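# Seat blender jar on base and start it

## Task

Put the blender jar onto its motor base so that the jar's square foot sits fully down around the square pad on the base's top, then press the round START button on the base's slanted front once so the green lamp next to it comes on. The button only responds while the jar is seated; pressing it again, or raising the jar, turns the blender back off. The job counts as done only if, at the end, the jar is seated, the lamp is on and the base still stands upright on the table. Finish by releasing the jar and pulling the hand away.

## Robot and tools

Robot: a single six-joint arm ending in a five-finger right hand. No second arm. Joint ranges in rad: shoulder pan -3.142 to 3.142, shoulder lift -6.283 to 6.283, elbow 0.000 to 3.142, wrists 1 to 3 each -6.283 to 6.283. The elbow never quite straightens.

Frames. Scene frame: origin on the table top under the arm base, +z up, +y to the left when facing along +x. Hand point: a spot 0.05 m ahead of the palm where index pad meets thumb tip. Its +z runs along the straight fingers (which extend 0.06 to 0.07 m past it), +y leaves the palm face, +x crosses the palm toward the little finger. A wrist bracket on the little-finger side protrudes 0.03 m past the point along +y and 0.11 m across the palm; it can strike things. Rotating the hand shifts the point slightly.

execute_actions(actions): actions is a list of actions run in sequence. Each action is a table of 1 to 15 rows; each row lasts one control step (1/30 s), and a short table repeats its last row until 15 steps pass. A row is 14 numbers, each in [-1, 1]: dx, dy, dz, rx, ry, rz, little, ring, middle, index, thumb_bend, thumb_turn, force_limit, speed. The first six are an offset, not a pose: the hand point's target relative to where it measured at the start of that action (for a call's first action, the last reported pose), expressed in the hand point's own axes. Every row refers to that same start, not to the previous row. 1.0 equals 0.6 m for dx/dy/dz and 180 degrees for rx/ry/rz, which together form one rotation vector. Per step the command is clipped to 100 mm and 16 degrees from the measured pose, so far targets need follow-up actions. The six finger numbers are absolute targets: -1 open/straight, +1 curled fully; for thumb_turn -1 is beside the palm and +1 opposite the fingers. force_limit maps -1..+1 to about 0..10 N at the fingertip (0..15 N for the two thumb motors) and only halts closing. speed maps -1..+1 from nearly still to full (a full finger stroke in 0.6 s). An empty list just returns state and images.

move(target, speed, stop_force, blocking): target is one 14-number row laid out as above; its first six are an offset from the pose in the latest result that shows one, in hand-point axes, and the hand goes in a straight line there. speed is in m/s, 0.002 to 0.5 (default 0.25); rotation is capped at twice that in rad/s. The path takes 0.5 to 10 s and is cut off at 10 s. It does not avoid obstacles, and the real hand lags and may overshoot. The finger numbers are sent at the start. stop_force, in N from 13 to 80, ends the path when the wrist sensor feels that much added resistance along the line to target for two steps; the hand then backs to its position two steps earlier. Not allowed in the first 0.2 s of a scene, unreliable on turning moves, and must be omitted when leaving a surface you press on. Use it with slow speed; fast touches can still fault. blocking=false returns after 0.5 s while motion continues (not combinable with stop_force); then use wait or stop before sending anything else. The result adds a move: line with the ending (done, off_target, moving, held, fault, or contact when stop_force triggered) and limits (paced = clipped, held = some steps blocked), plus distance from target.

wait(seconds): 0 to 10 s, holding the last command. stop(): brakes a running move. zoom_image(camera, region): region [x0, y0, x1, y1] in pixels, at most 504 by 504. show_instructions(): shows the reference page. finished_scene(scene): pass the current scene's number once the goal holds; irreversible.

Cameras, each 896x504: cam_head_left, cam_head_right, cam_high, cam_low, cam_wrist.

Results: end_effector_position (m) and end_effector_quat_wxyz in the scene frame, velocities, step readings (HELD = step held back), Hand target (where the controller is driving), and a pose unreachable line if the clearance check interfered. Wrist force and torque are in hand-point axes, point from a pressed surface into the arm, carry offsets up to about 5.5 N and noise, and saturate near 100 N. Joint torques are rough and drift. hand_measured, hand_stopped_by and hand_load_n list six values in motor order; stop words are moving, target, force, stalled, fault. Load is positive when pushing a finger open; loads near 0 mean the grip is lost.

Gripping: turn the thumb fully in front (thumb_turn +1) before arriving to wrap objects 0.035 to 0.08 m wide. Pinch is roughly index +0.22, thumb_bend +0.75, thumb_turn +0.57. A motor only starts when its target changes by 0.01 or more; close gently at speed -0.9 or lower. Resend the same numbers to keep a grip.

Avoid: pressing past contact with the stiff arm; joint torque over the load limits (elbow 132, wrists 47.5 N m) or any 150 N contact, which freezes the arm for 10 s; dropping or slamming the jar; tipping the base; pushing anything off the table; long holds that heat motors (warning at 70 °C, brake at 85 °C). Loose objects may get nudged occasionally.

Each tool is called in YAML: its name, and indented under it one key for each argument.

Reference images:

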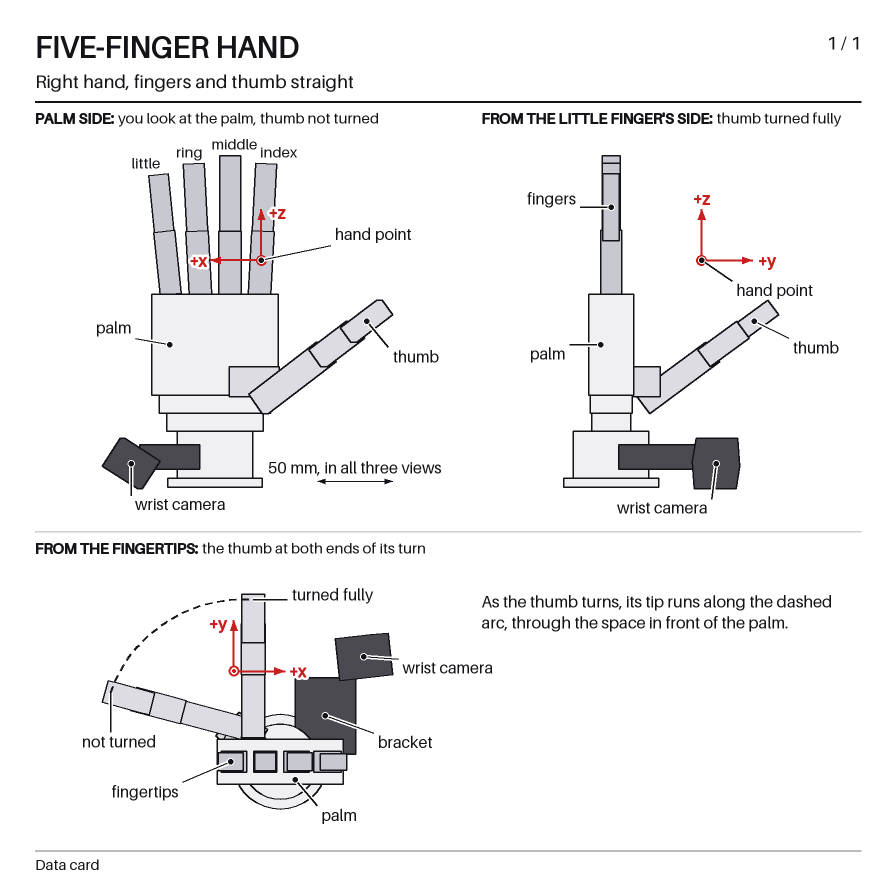

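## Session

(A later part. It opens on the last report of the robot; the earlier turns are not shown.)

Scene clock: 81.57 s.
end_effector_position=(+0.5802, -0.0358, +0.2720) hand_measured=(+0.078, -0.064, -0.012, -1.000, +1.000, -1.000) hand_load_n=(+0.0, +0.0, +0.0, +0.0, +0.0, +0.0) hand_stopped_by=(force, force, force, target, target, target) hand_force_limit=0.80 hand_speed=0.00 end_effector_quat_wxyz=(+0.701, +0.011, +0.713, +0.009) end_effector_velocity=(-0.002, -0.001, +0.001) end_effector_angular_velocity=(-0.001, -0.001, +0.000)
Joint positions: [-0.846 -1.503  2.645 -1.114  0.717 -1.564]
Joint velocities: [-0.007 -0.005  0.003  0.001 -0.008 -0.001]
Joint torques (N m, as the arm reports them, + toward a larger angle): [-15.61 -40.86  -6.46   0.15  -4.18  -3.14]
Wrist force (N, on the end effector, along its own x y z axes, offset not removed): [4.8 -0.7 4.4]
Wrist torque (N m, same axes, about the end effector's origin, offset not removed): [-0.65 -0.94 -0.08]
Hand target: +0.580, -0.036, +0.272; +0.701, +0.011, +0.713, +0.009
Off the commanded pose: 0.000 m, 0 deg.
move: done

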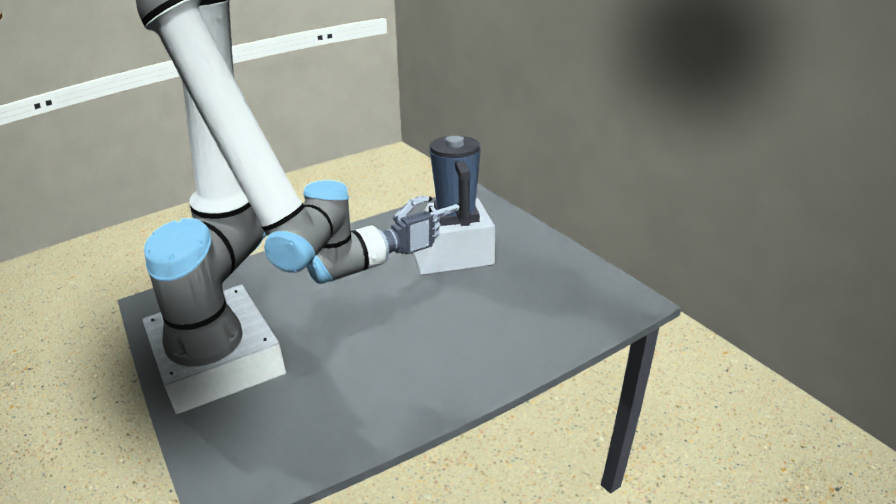

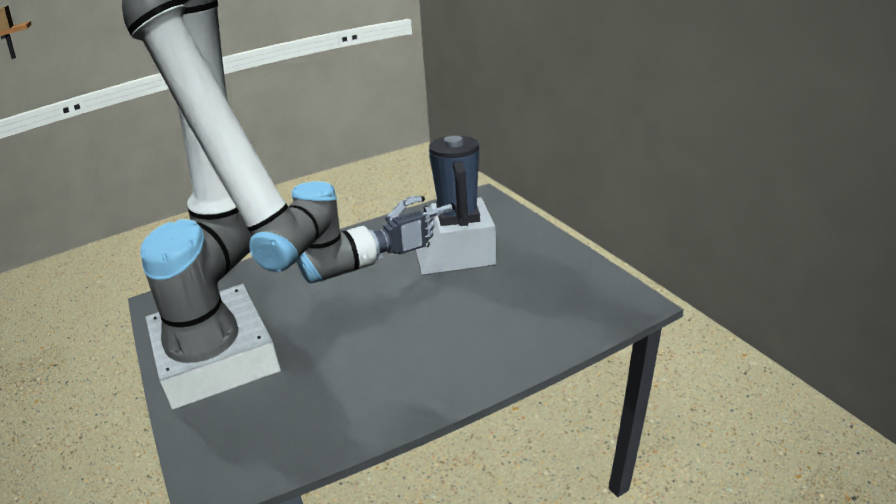

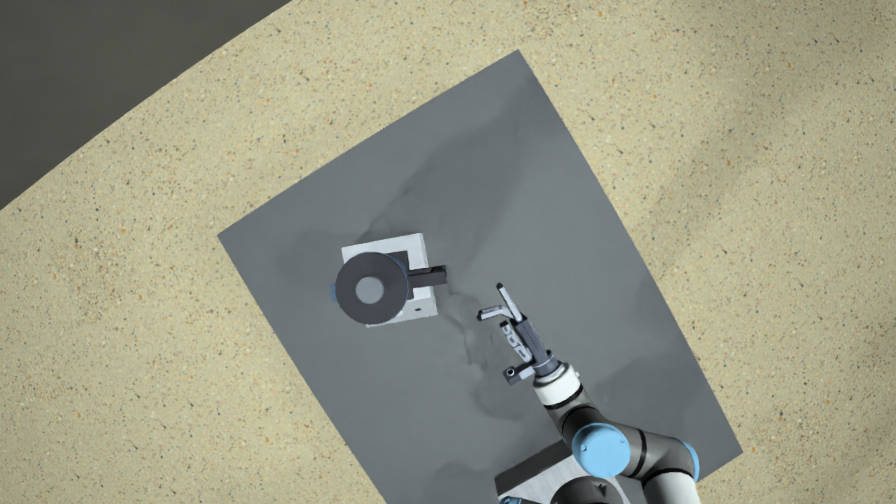

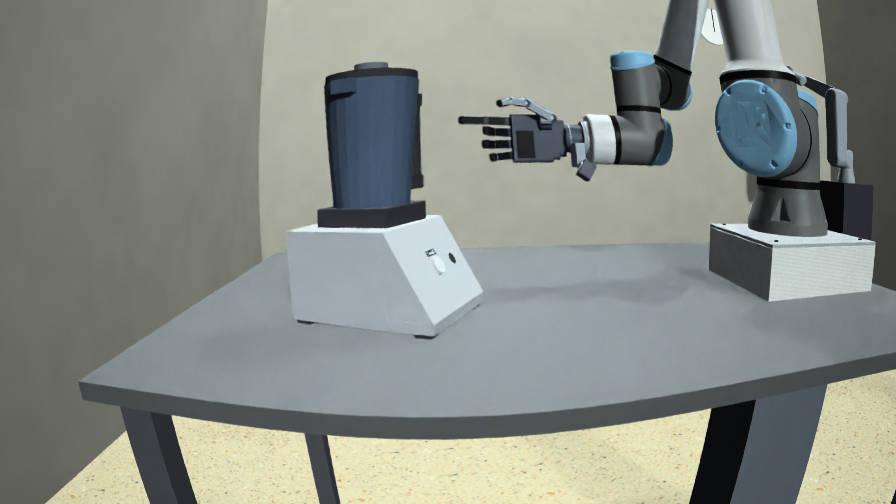

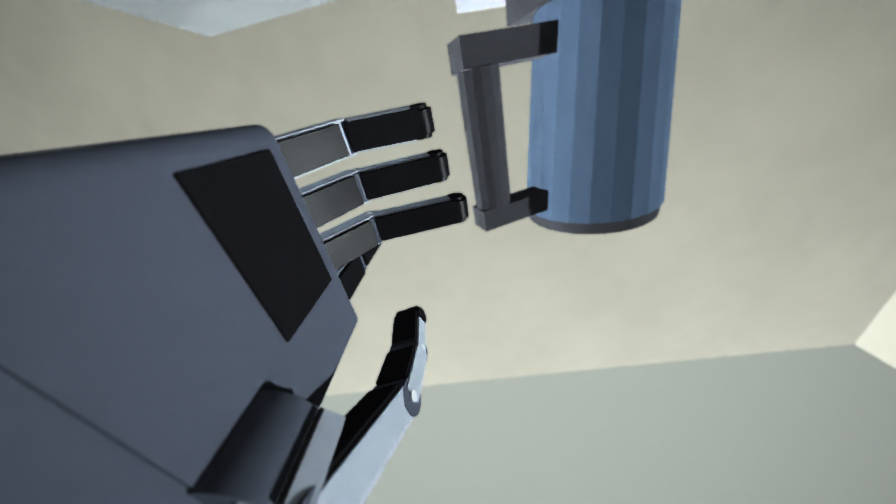

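move:
  target: [0,0,-0.15,0.089,0,0,1,1,1,-1,1,-1,0.8,0]

move:
  target: [0,0,0,0,0,-0.5,1,1,1,-1,1,-1,0.8,0]

move:
  target: [0,0,0,-0.194,0,0,1,1,1,-1,1,-1,0.8,0]

Scene clock: 86.80 s.
end_effector_position=(+0.5186, -0.0346, +0.2694) hand_measured=(+0.078, -0.064, -0.012, -1.000, +1.000, -1.000) hand_load_n=(+0.0, +0.0, +0.0, +0.0, +0.0, +0.0) hand_stopped_by=(force, force, force, target, target, target) hand_force_limit=0.80 hand_speed=0.00 end_effector_quat_wxyz=(+0.696, +0.084, +0.711, -0.064) end_effector_velocity=(-0.000, +0.001, -0.001) end_effector_angular_velocity=(+0.002, +0.001, +0.001)
Joint positions: [-0.921 -1.669  2.809 -1.108  0.85  -1.568]
Joint velocities: [ 0.     0.002  0.001 -0.    -0.001 -0.   ]
Joint torques (N m, as the arm reports them, + toward a larger angle): [ 15.94   1.14 -27.93  -3.27  -3.83  -2.67]
Wrist force (N, on the end effector, along its own x y z axes, offset not removed): [6.0 1.1 2.2]
Wrist torque (N m, same axes, about the end effector's origin, offset not removed): [-0.19 -1.00 0.06]
Hand target: +0.519, -0.035, +0.269; +0.696, +0.084, +0.711, -0.064
Off the commanded pose: 0.029 m, 4 deg.
move: held; limits=held; held on 7 of 26 steps, including the last
pose unreachable: on one or more control steps of this call, first in action 0 (counted from 0), an arm could not follow its commanded pose, so it was not sent that pose on those steps. On the call's last step it was still not sent that pose. It may still have moved: this result reports where it is.
cause: the commanded pose would bring two parts of the arm too close to each other (joints 3 (elbow) to 5 (wrist 2) lie between them).

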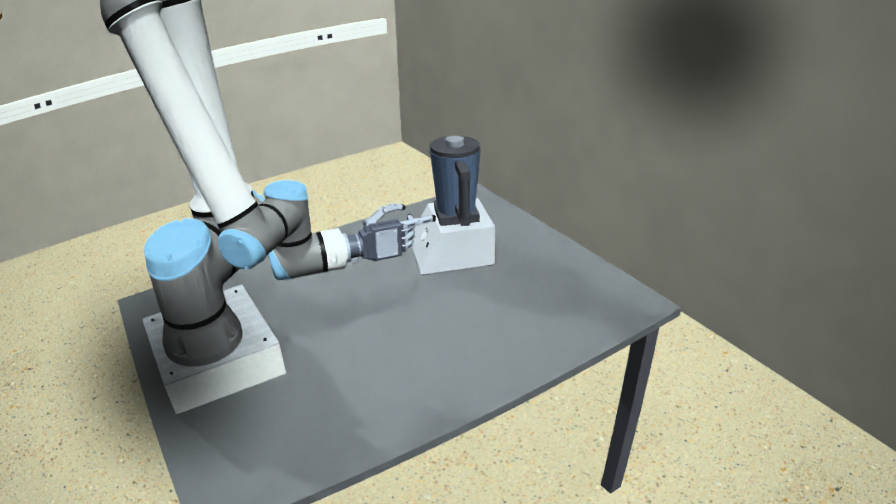

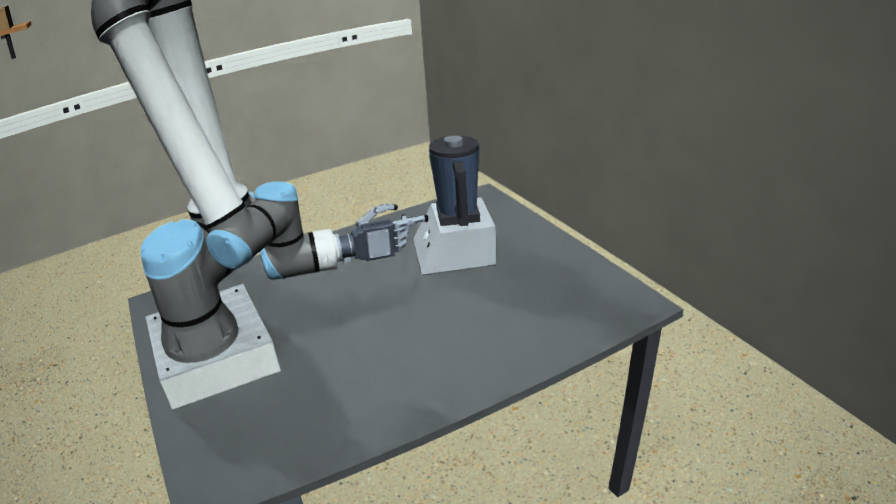

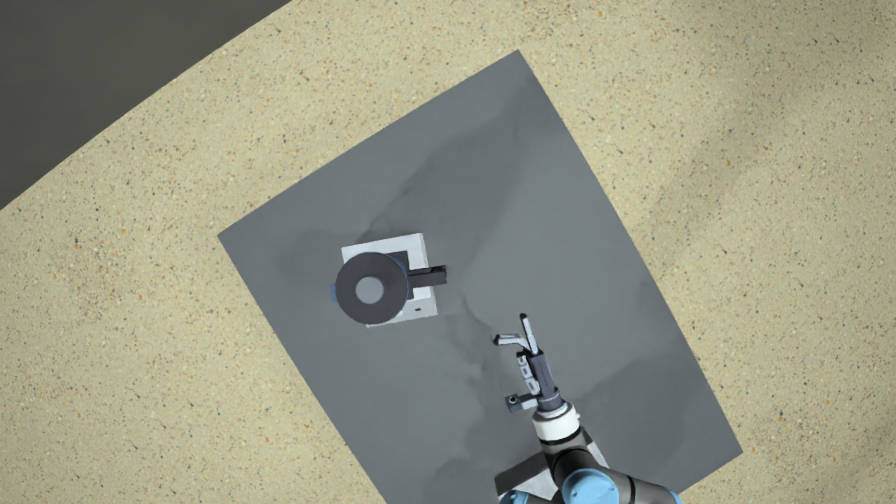

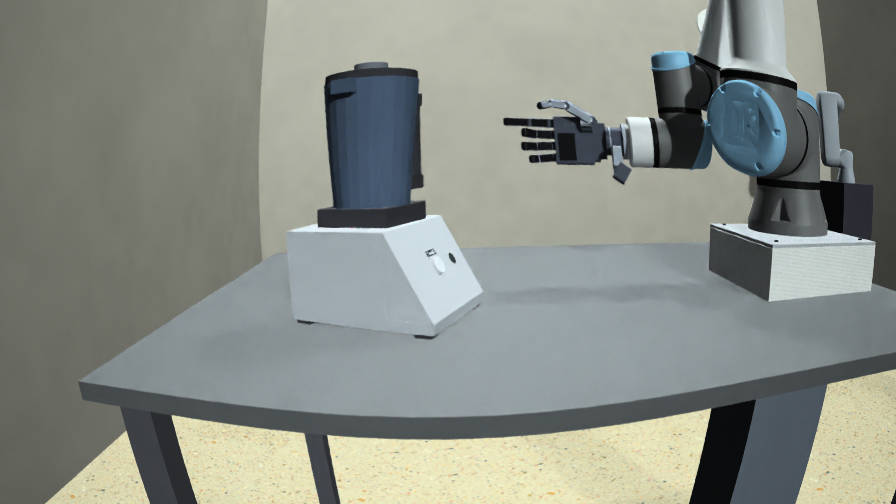

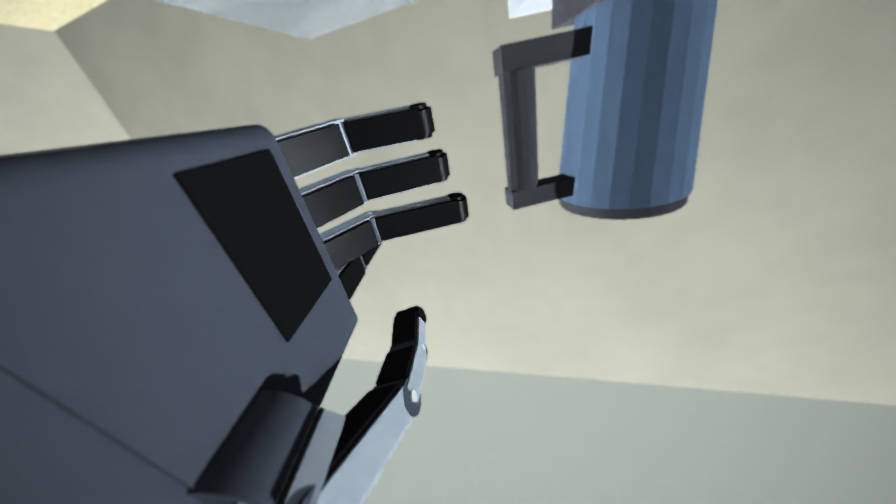

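Scene clock: 94.70 s.
end_effector_position=(+0.5186, -0.0347, +0.2696) hand_measured=(+0.078, -0.064, -0.012, -1.000, +1.000, -1.000) hand_load_n=(+0.0, +0.0, +0.0, +0.0, +0.0, +0.0) hand_stopped_by=(force, force, force, target, target, target) hand_force_limit=0.80 hand_speed=0.00 end_effector_quat_wxyz=(+0.447, -0.443, +0.562, -0.537) end_effector_velocity=(+0.000, -0.000, +0.000) end_effector_angular_velocity=(-0.008, +0.008, -0.006)
Joint positions: [-0.795 -1.973  2.704 -0.704  0.975 -3.132]
Joint velocities: [ 0.01   0.001 -0.005  0.012  0.017 -0.013]
Joint torques (N m, as the arm reports them, + toward a larger angle): [ 16.71  12.17 -42.92   0.47   3.78  -2.89]
Wrist force (N, on the end effector, along its own x y z axes, offset not removed): [4.7 -1.6 2.9]
Wrist torque (N m, same axes, about the end effector's origin, offset not removed): [-0.65 -0.88 -0.08]
Hand target: +0.519, -0.035, +0.270; +0.447, -0.443, +0.562, -0.537
Off the commanded pose: 0.000 m, 0 deg.
move: done; limits=paced

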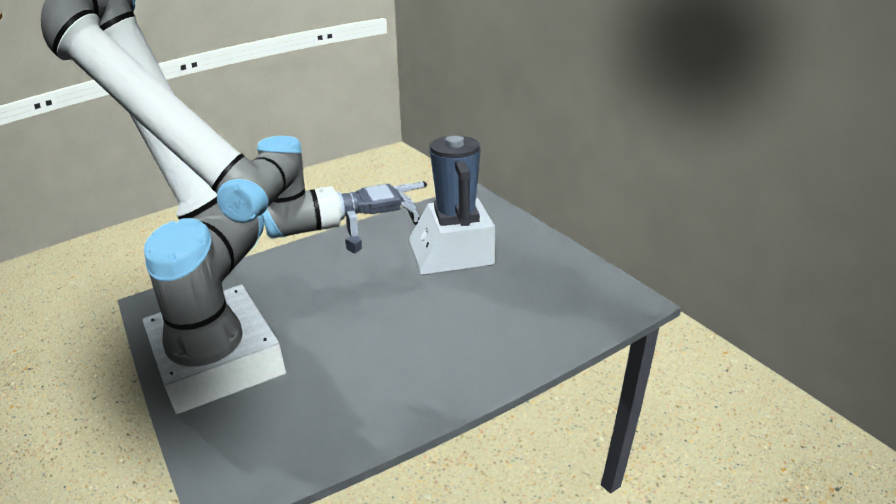

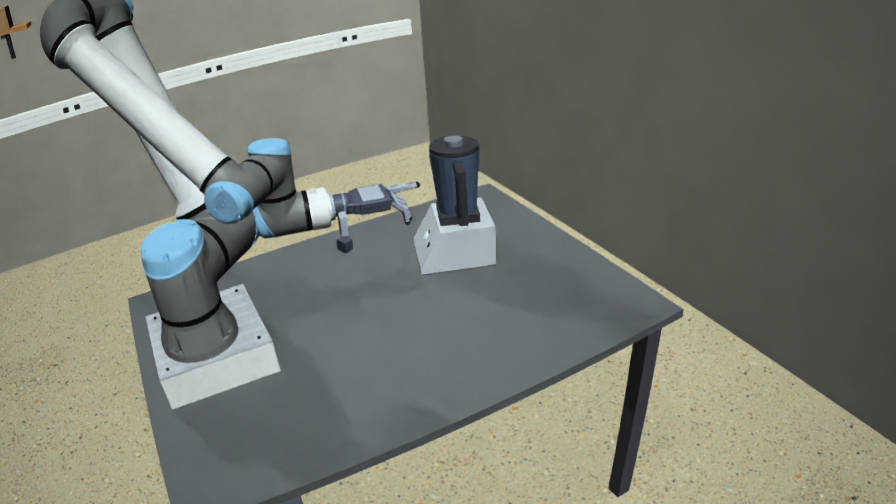

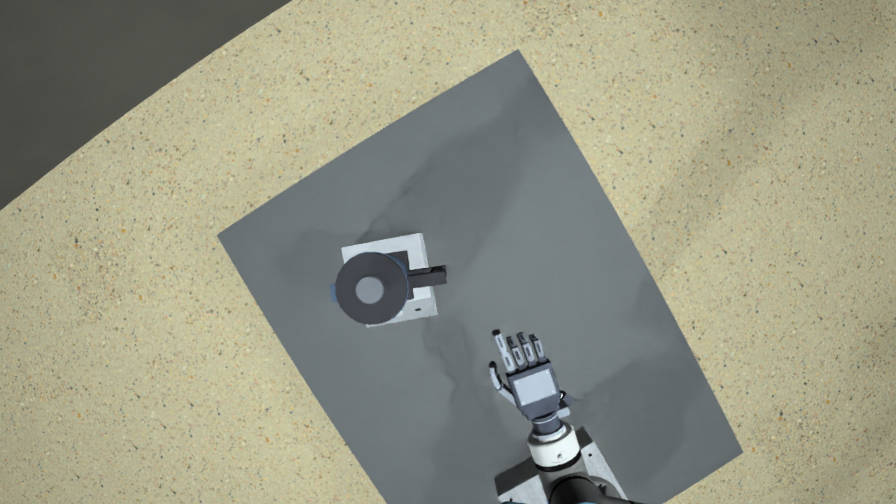

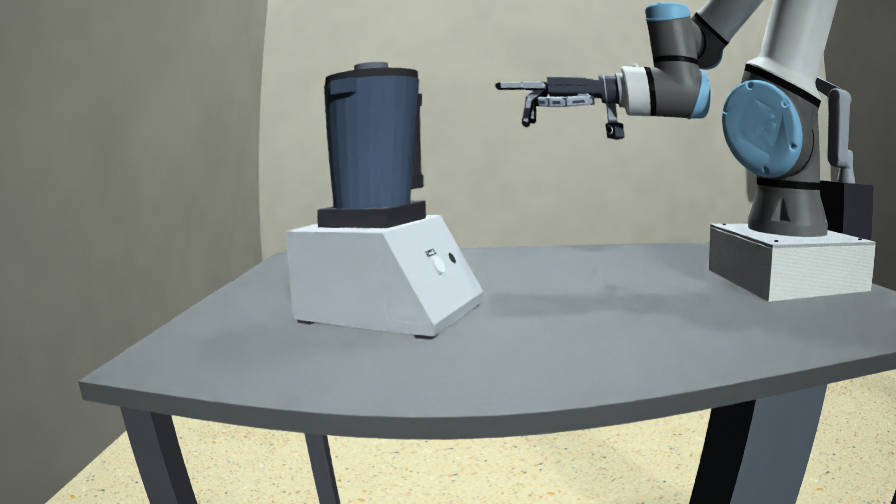

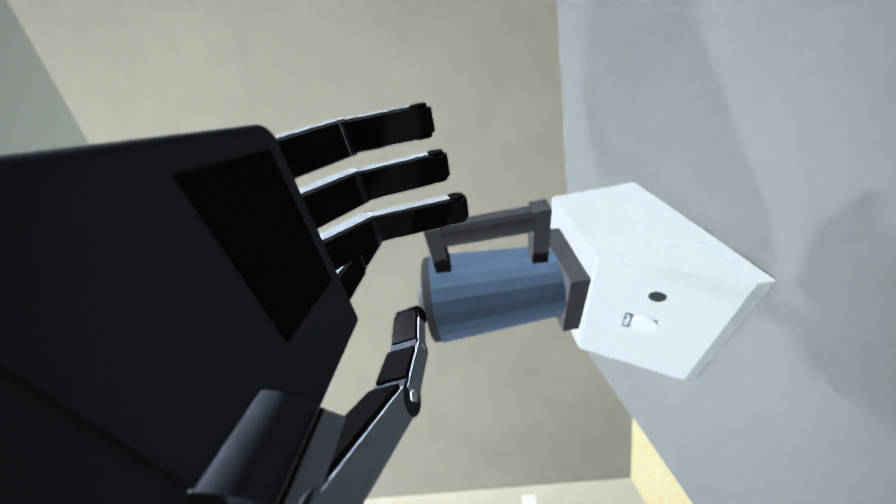

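Scene clock: 96.47 s.
end_effector_position=(+0.5187, -0.0347, +0.2695) hand_measured=(+0.078, -0.064, -0.012, -1.000, +1.000, -1.000) hand_load_n=(+0.0, +0.0, +0.0, +0.0, +0.0, +0.0) hand_stopped_by=(force, force, force, target, target, target) hand_force_limit=0.80 hand_speed=0.00 end_effector_quat_wxyz=(+0.294, -0.556, +0.697, -0.344) end_effector_velocity=(-0.001, +0.000, -0.000) end_effector_angular_velocity=(+0.003, +0.014, -0.000)
Joint positions: [-0.63  -1.768  2.332  0.116  1.213 -3.387]
Joint velocities: [ 0.005  0.006 -0.007  0.014  0.008 -0.002]
Joint torques (N m, as the arm reports them, + toward a larger angle): [ 17.45  -2.83 -43.42   3.55   3.46  -2.9 ]
Wrist force (N, on the end effector, along its own x y z axes, offset not removed): [5.5 -0.1 4.2]
Wrist torque (N m, same axes, about the end effector's origin, offset not removed): [-0.57 -1.07 -0.01]
Hand target: +0.519, -0.035, +0.269; +0.294, -0.556, +0.697, -0.344
Off the commanded pose: 0.000 m, 0 deg.
move: done

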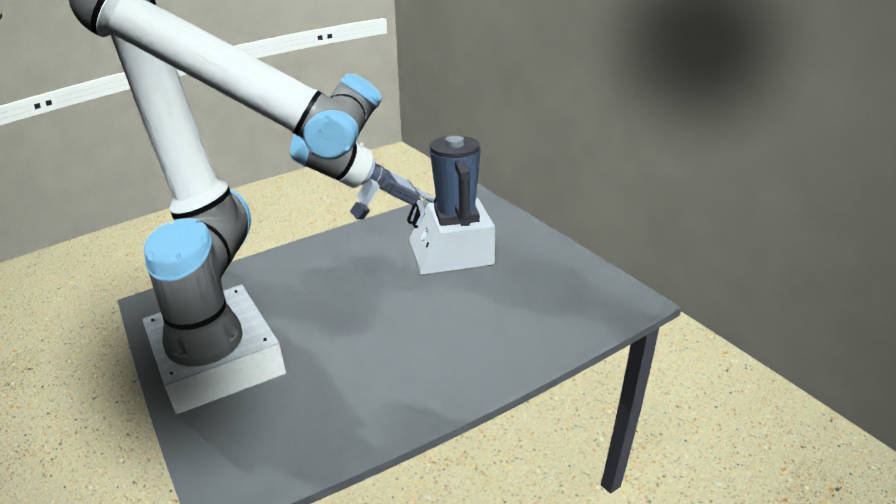

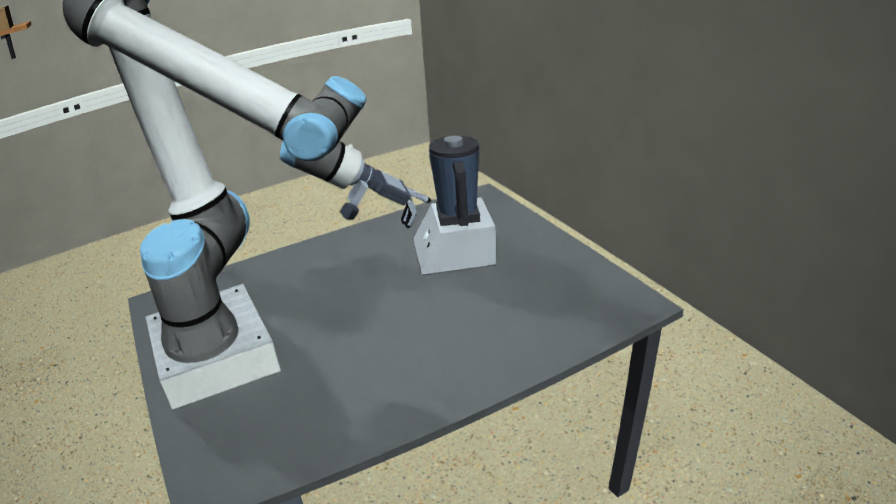

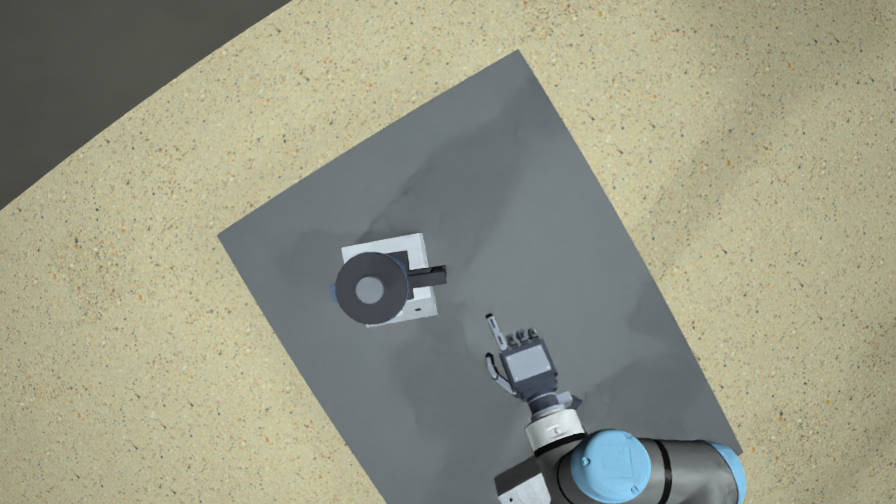

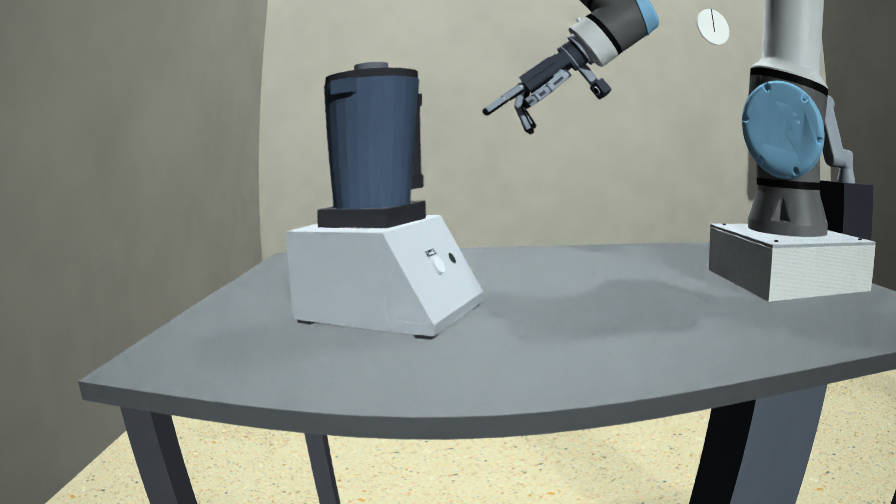

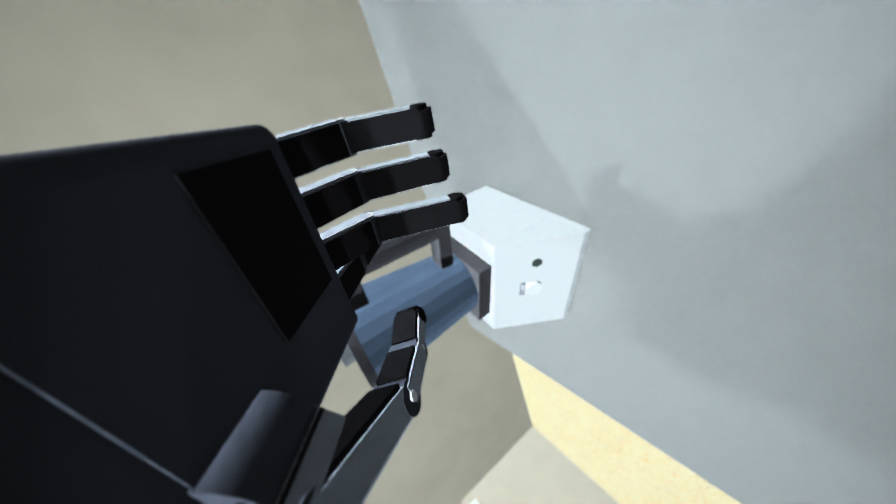

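move:
  target: [-0.303,0.217,0.157,0,0,0,0.95,0.95,0.95,-1,-1,-1,0.8,0.5]
  speed: 0.15

zoom_image:
  camera: "cam_low"
  region: [380,170,600,340]

zoom_image:
  camera: "cam_high"
  region: [320,240,520,420]

Scene clock: 102.00 s.
end_effector_position=(+0.5567, +0.1478, +0.1144) hand_measured=(+0.950, +0.950, +0.950, -1.000, -1.000, -1.000) hand_load_n=(+0.0, +0.0, +0.0, +0.0, +0.0, +0.0) hand_stopped_by=(target, target, target, target, target, target) hand_force_limit=0.80 hand_speed=0.50 end_effector_quat_wxyz=(+0.295, -0.556, +0.697, -0.344) end_effector_velocity=(+0.001, +0.002, -0.002) end_effector_angular_velocity=(-0.001, +0.000, -0.000)
Joint positions: [-0.056 -1.413  2.354 -0.308  1.671 -3.035]
Joint velocities: [ 0.006  0.006 -0.003 -0.003  0.006  0.003]
Joint torques (N m, as the arm reports them, + toward a larger angle): [ 16.31 -26.99 -32.99  -1.52   4.13   1.98]
Wrist force (N, on the end effector, along its own x y z axes, offset not removed): [3.5 0.4 3.6]
Wrist torque (N m, same axes, about the end effector's origin, offset not removed): [-0.40 -0.71 -0.06]
Hand target: +0.557, +0.148, +0.114; +0.295, -0.556, +0.697, -0.344
Off the commanded pose: 0.001 m, 0 deg.
move: done

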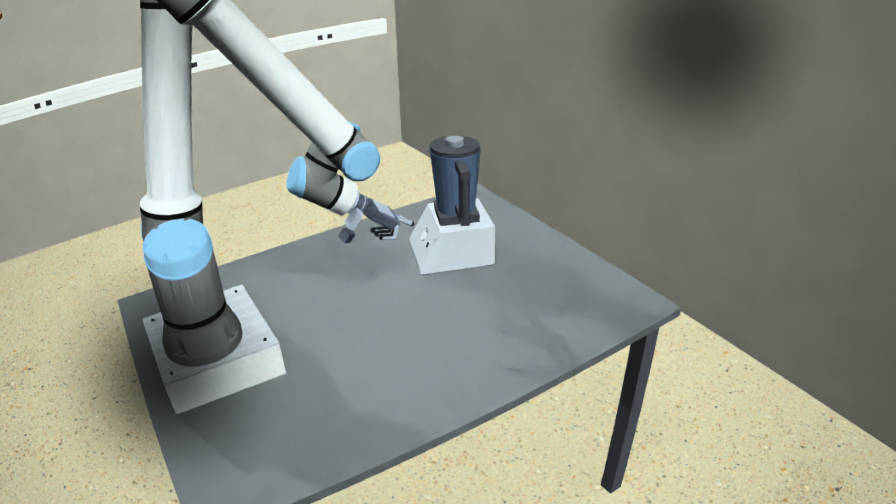

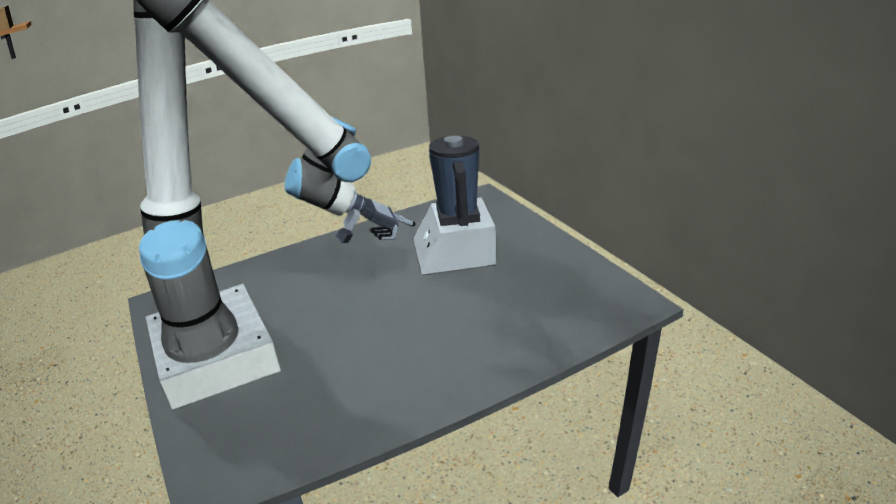

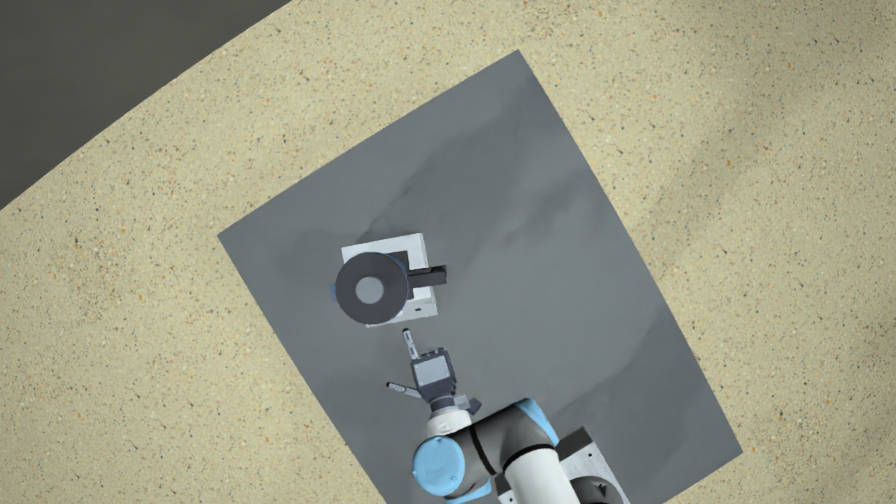

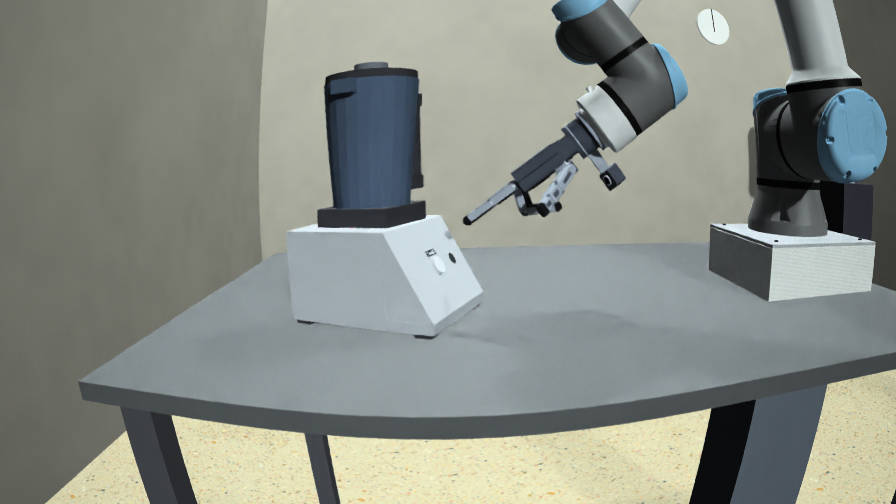

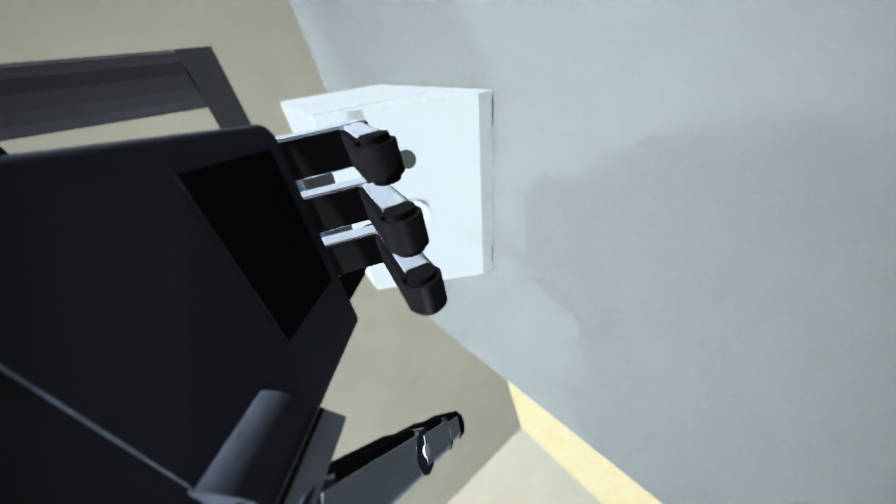

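Region (380, 170, 600, 340) of cam_low's 896x504 image, scaled by 2.291, with more detail than that image has; it fills the top 389 rows of this view, and the rest is white.

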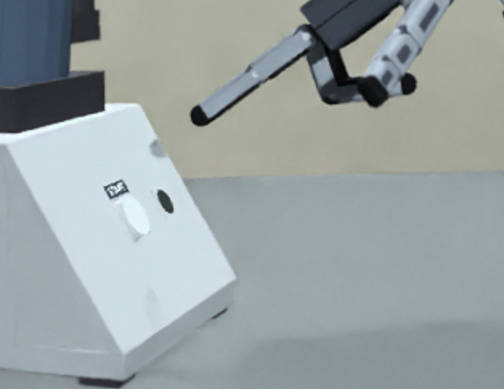

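Region (320, 240, 520, 420) of cam_high's 896x504 image, scaled by 2.520, with more detail than that image has; it fills the top 454 rows of this view, and the rest is white.

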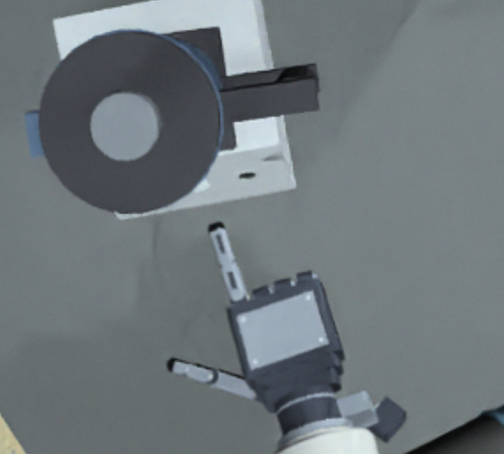

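execute_actions:
  actions: []

zoom_image:
  camera: "cam_low"
  region: [340,150,640,350]

Scene clock: 106.70 s.
end_effector_position=(+0.5568, +0.1480, +0.1142) hand_measured=(+0.950, +0.950, +0.950, -1.000, -1.000, -1.000) hand_load_n=(+0.0, +0.0, +0.0, +0.0, +0.0, +0.0) hand_stopped_by=(target, target, target, target, target, target) hand_force_limit=0.80 hand_speed=0.50 end_effector_quat_wxyz=(+0.295, -0.556, +0.697, -0.344) end_effector_velocity=(+0.001, -0.000, +0.000) end_effector_angular_velocity=(-0.000, -0.001, +0.000)
Joint positions: [-0.056 -1.412  2.354 -0.308  1.671 -3.035]
Joint velocities: [-0.001  0.    -0.001 -0.    -0.    -0.001]
Joint torques (N m, as the arm reports them, + toward a larger angle): [ 13.9  -24.66 -33.53  -1.98   3.73   2.31]
Wrist force (N, on the end effector, along its own x y z axes, offset not removed): [4.5 -1.2 2.9]
Wrist torque (N m, same axes, about the end effector's origin, offset not removed): [-0.65 -0.81 -0.08]
Hand target: +0.557, +0.148, +0.114; +0.295, -0.556, +0.697, -0.344
Off the commanded pose: 0.001 m, 0 deg.

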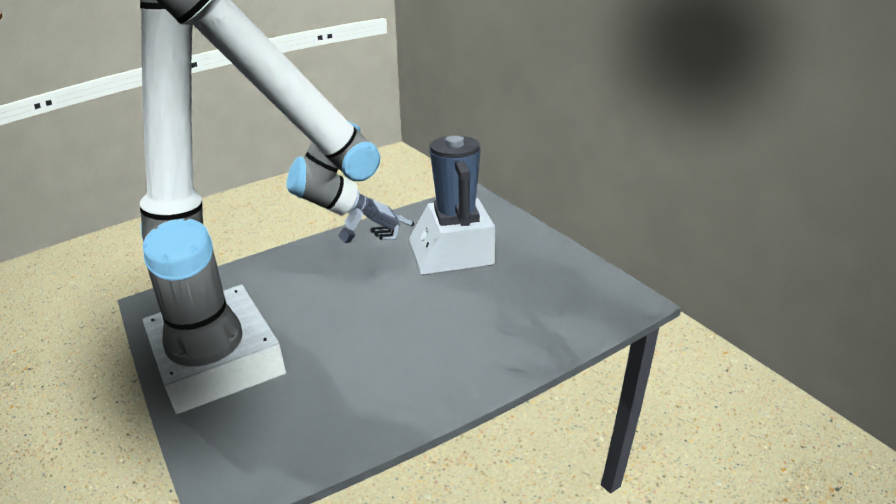

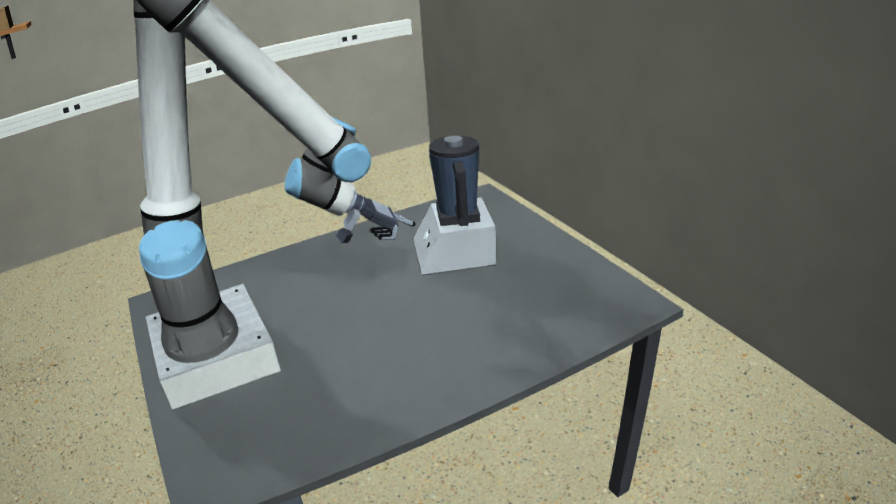

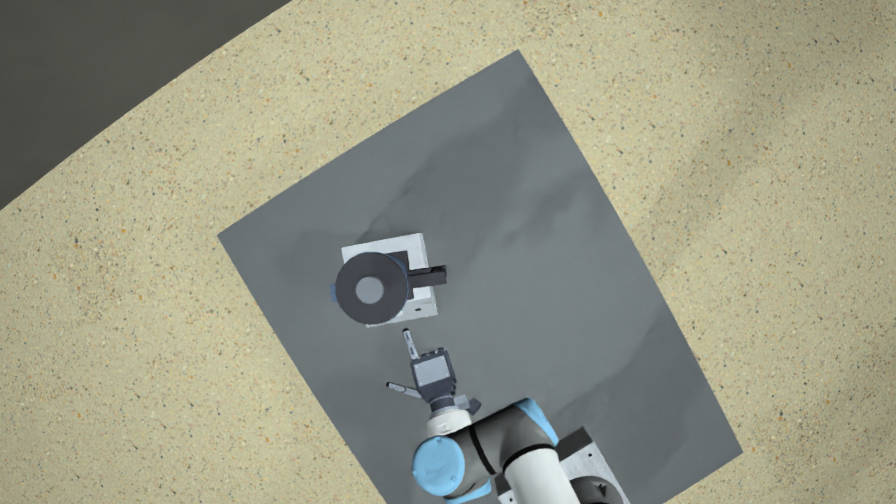

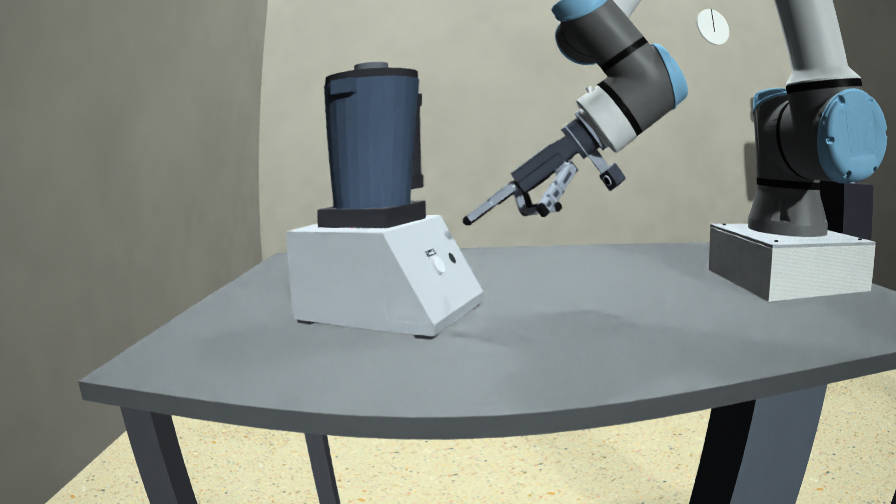

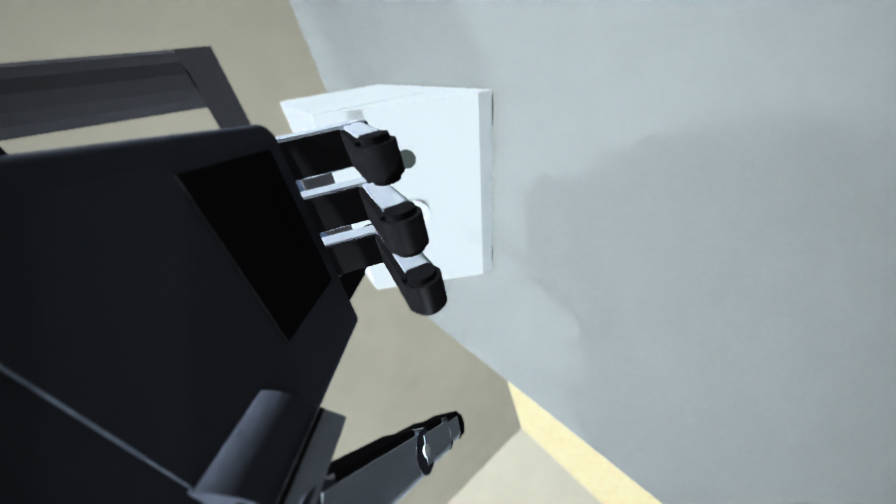

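Region (340, 150, 640, 350) of cam_low's 896x504 image, scaled by 1.680, with more detail than that image has.

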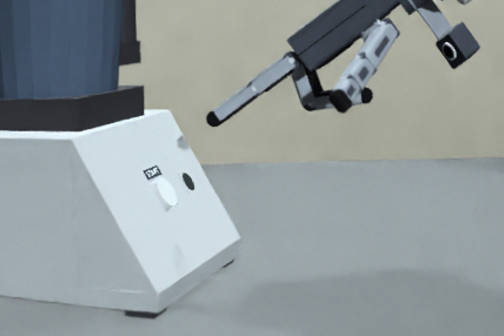

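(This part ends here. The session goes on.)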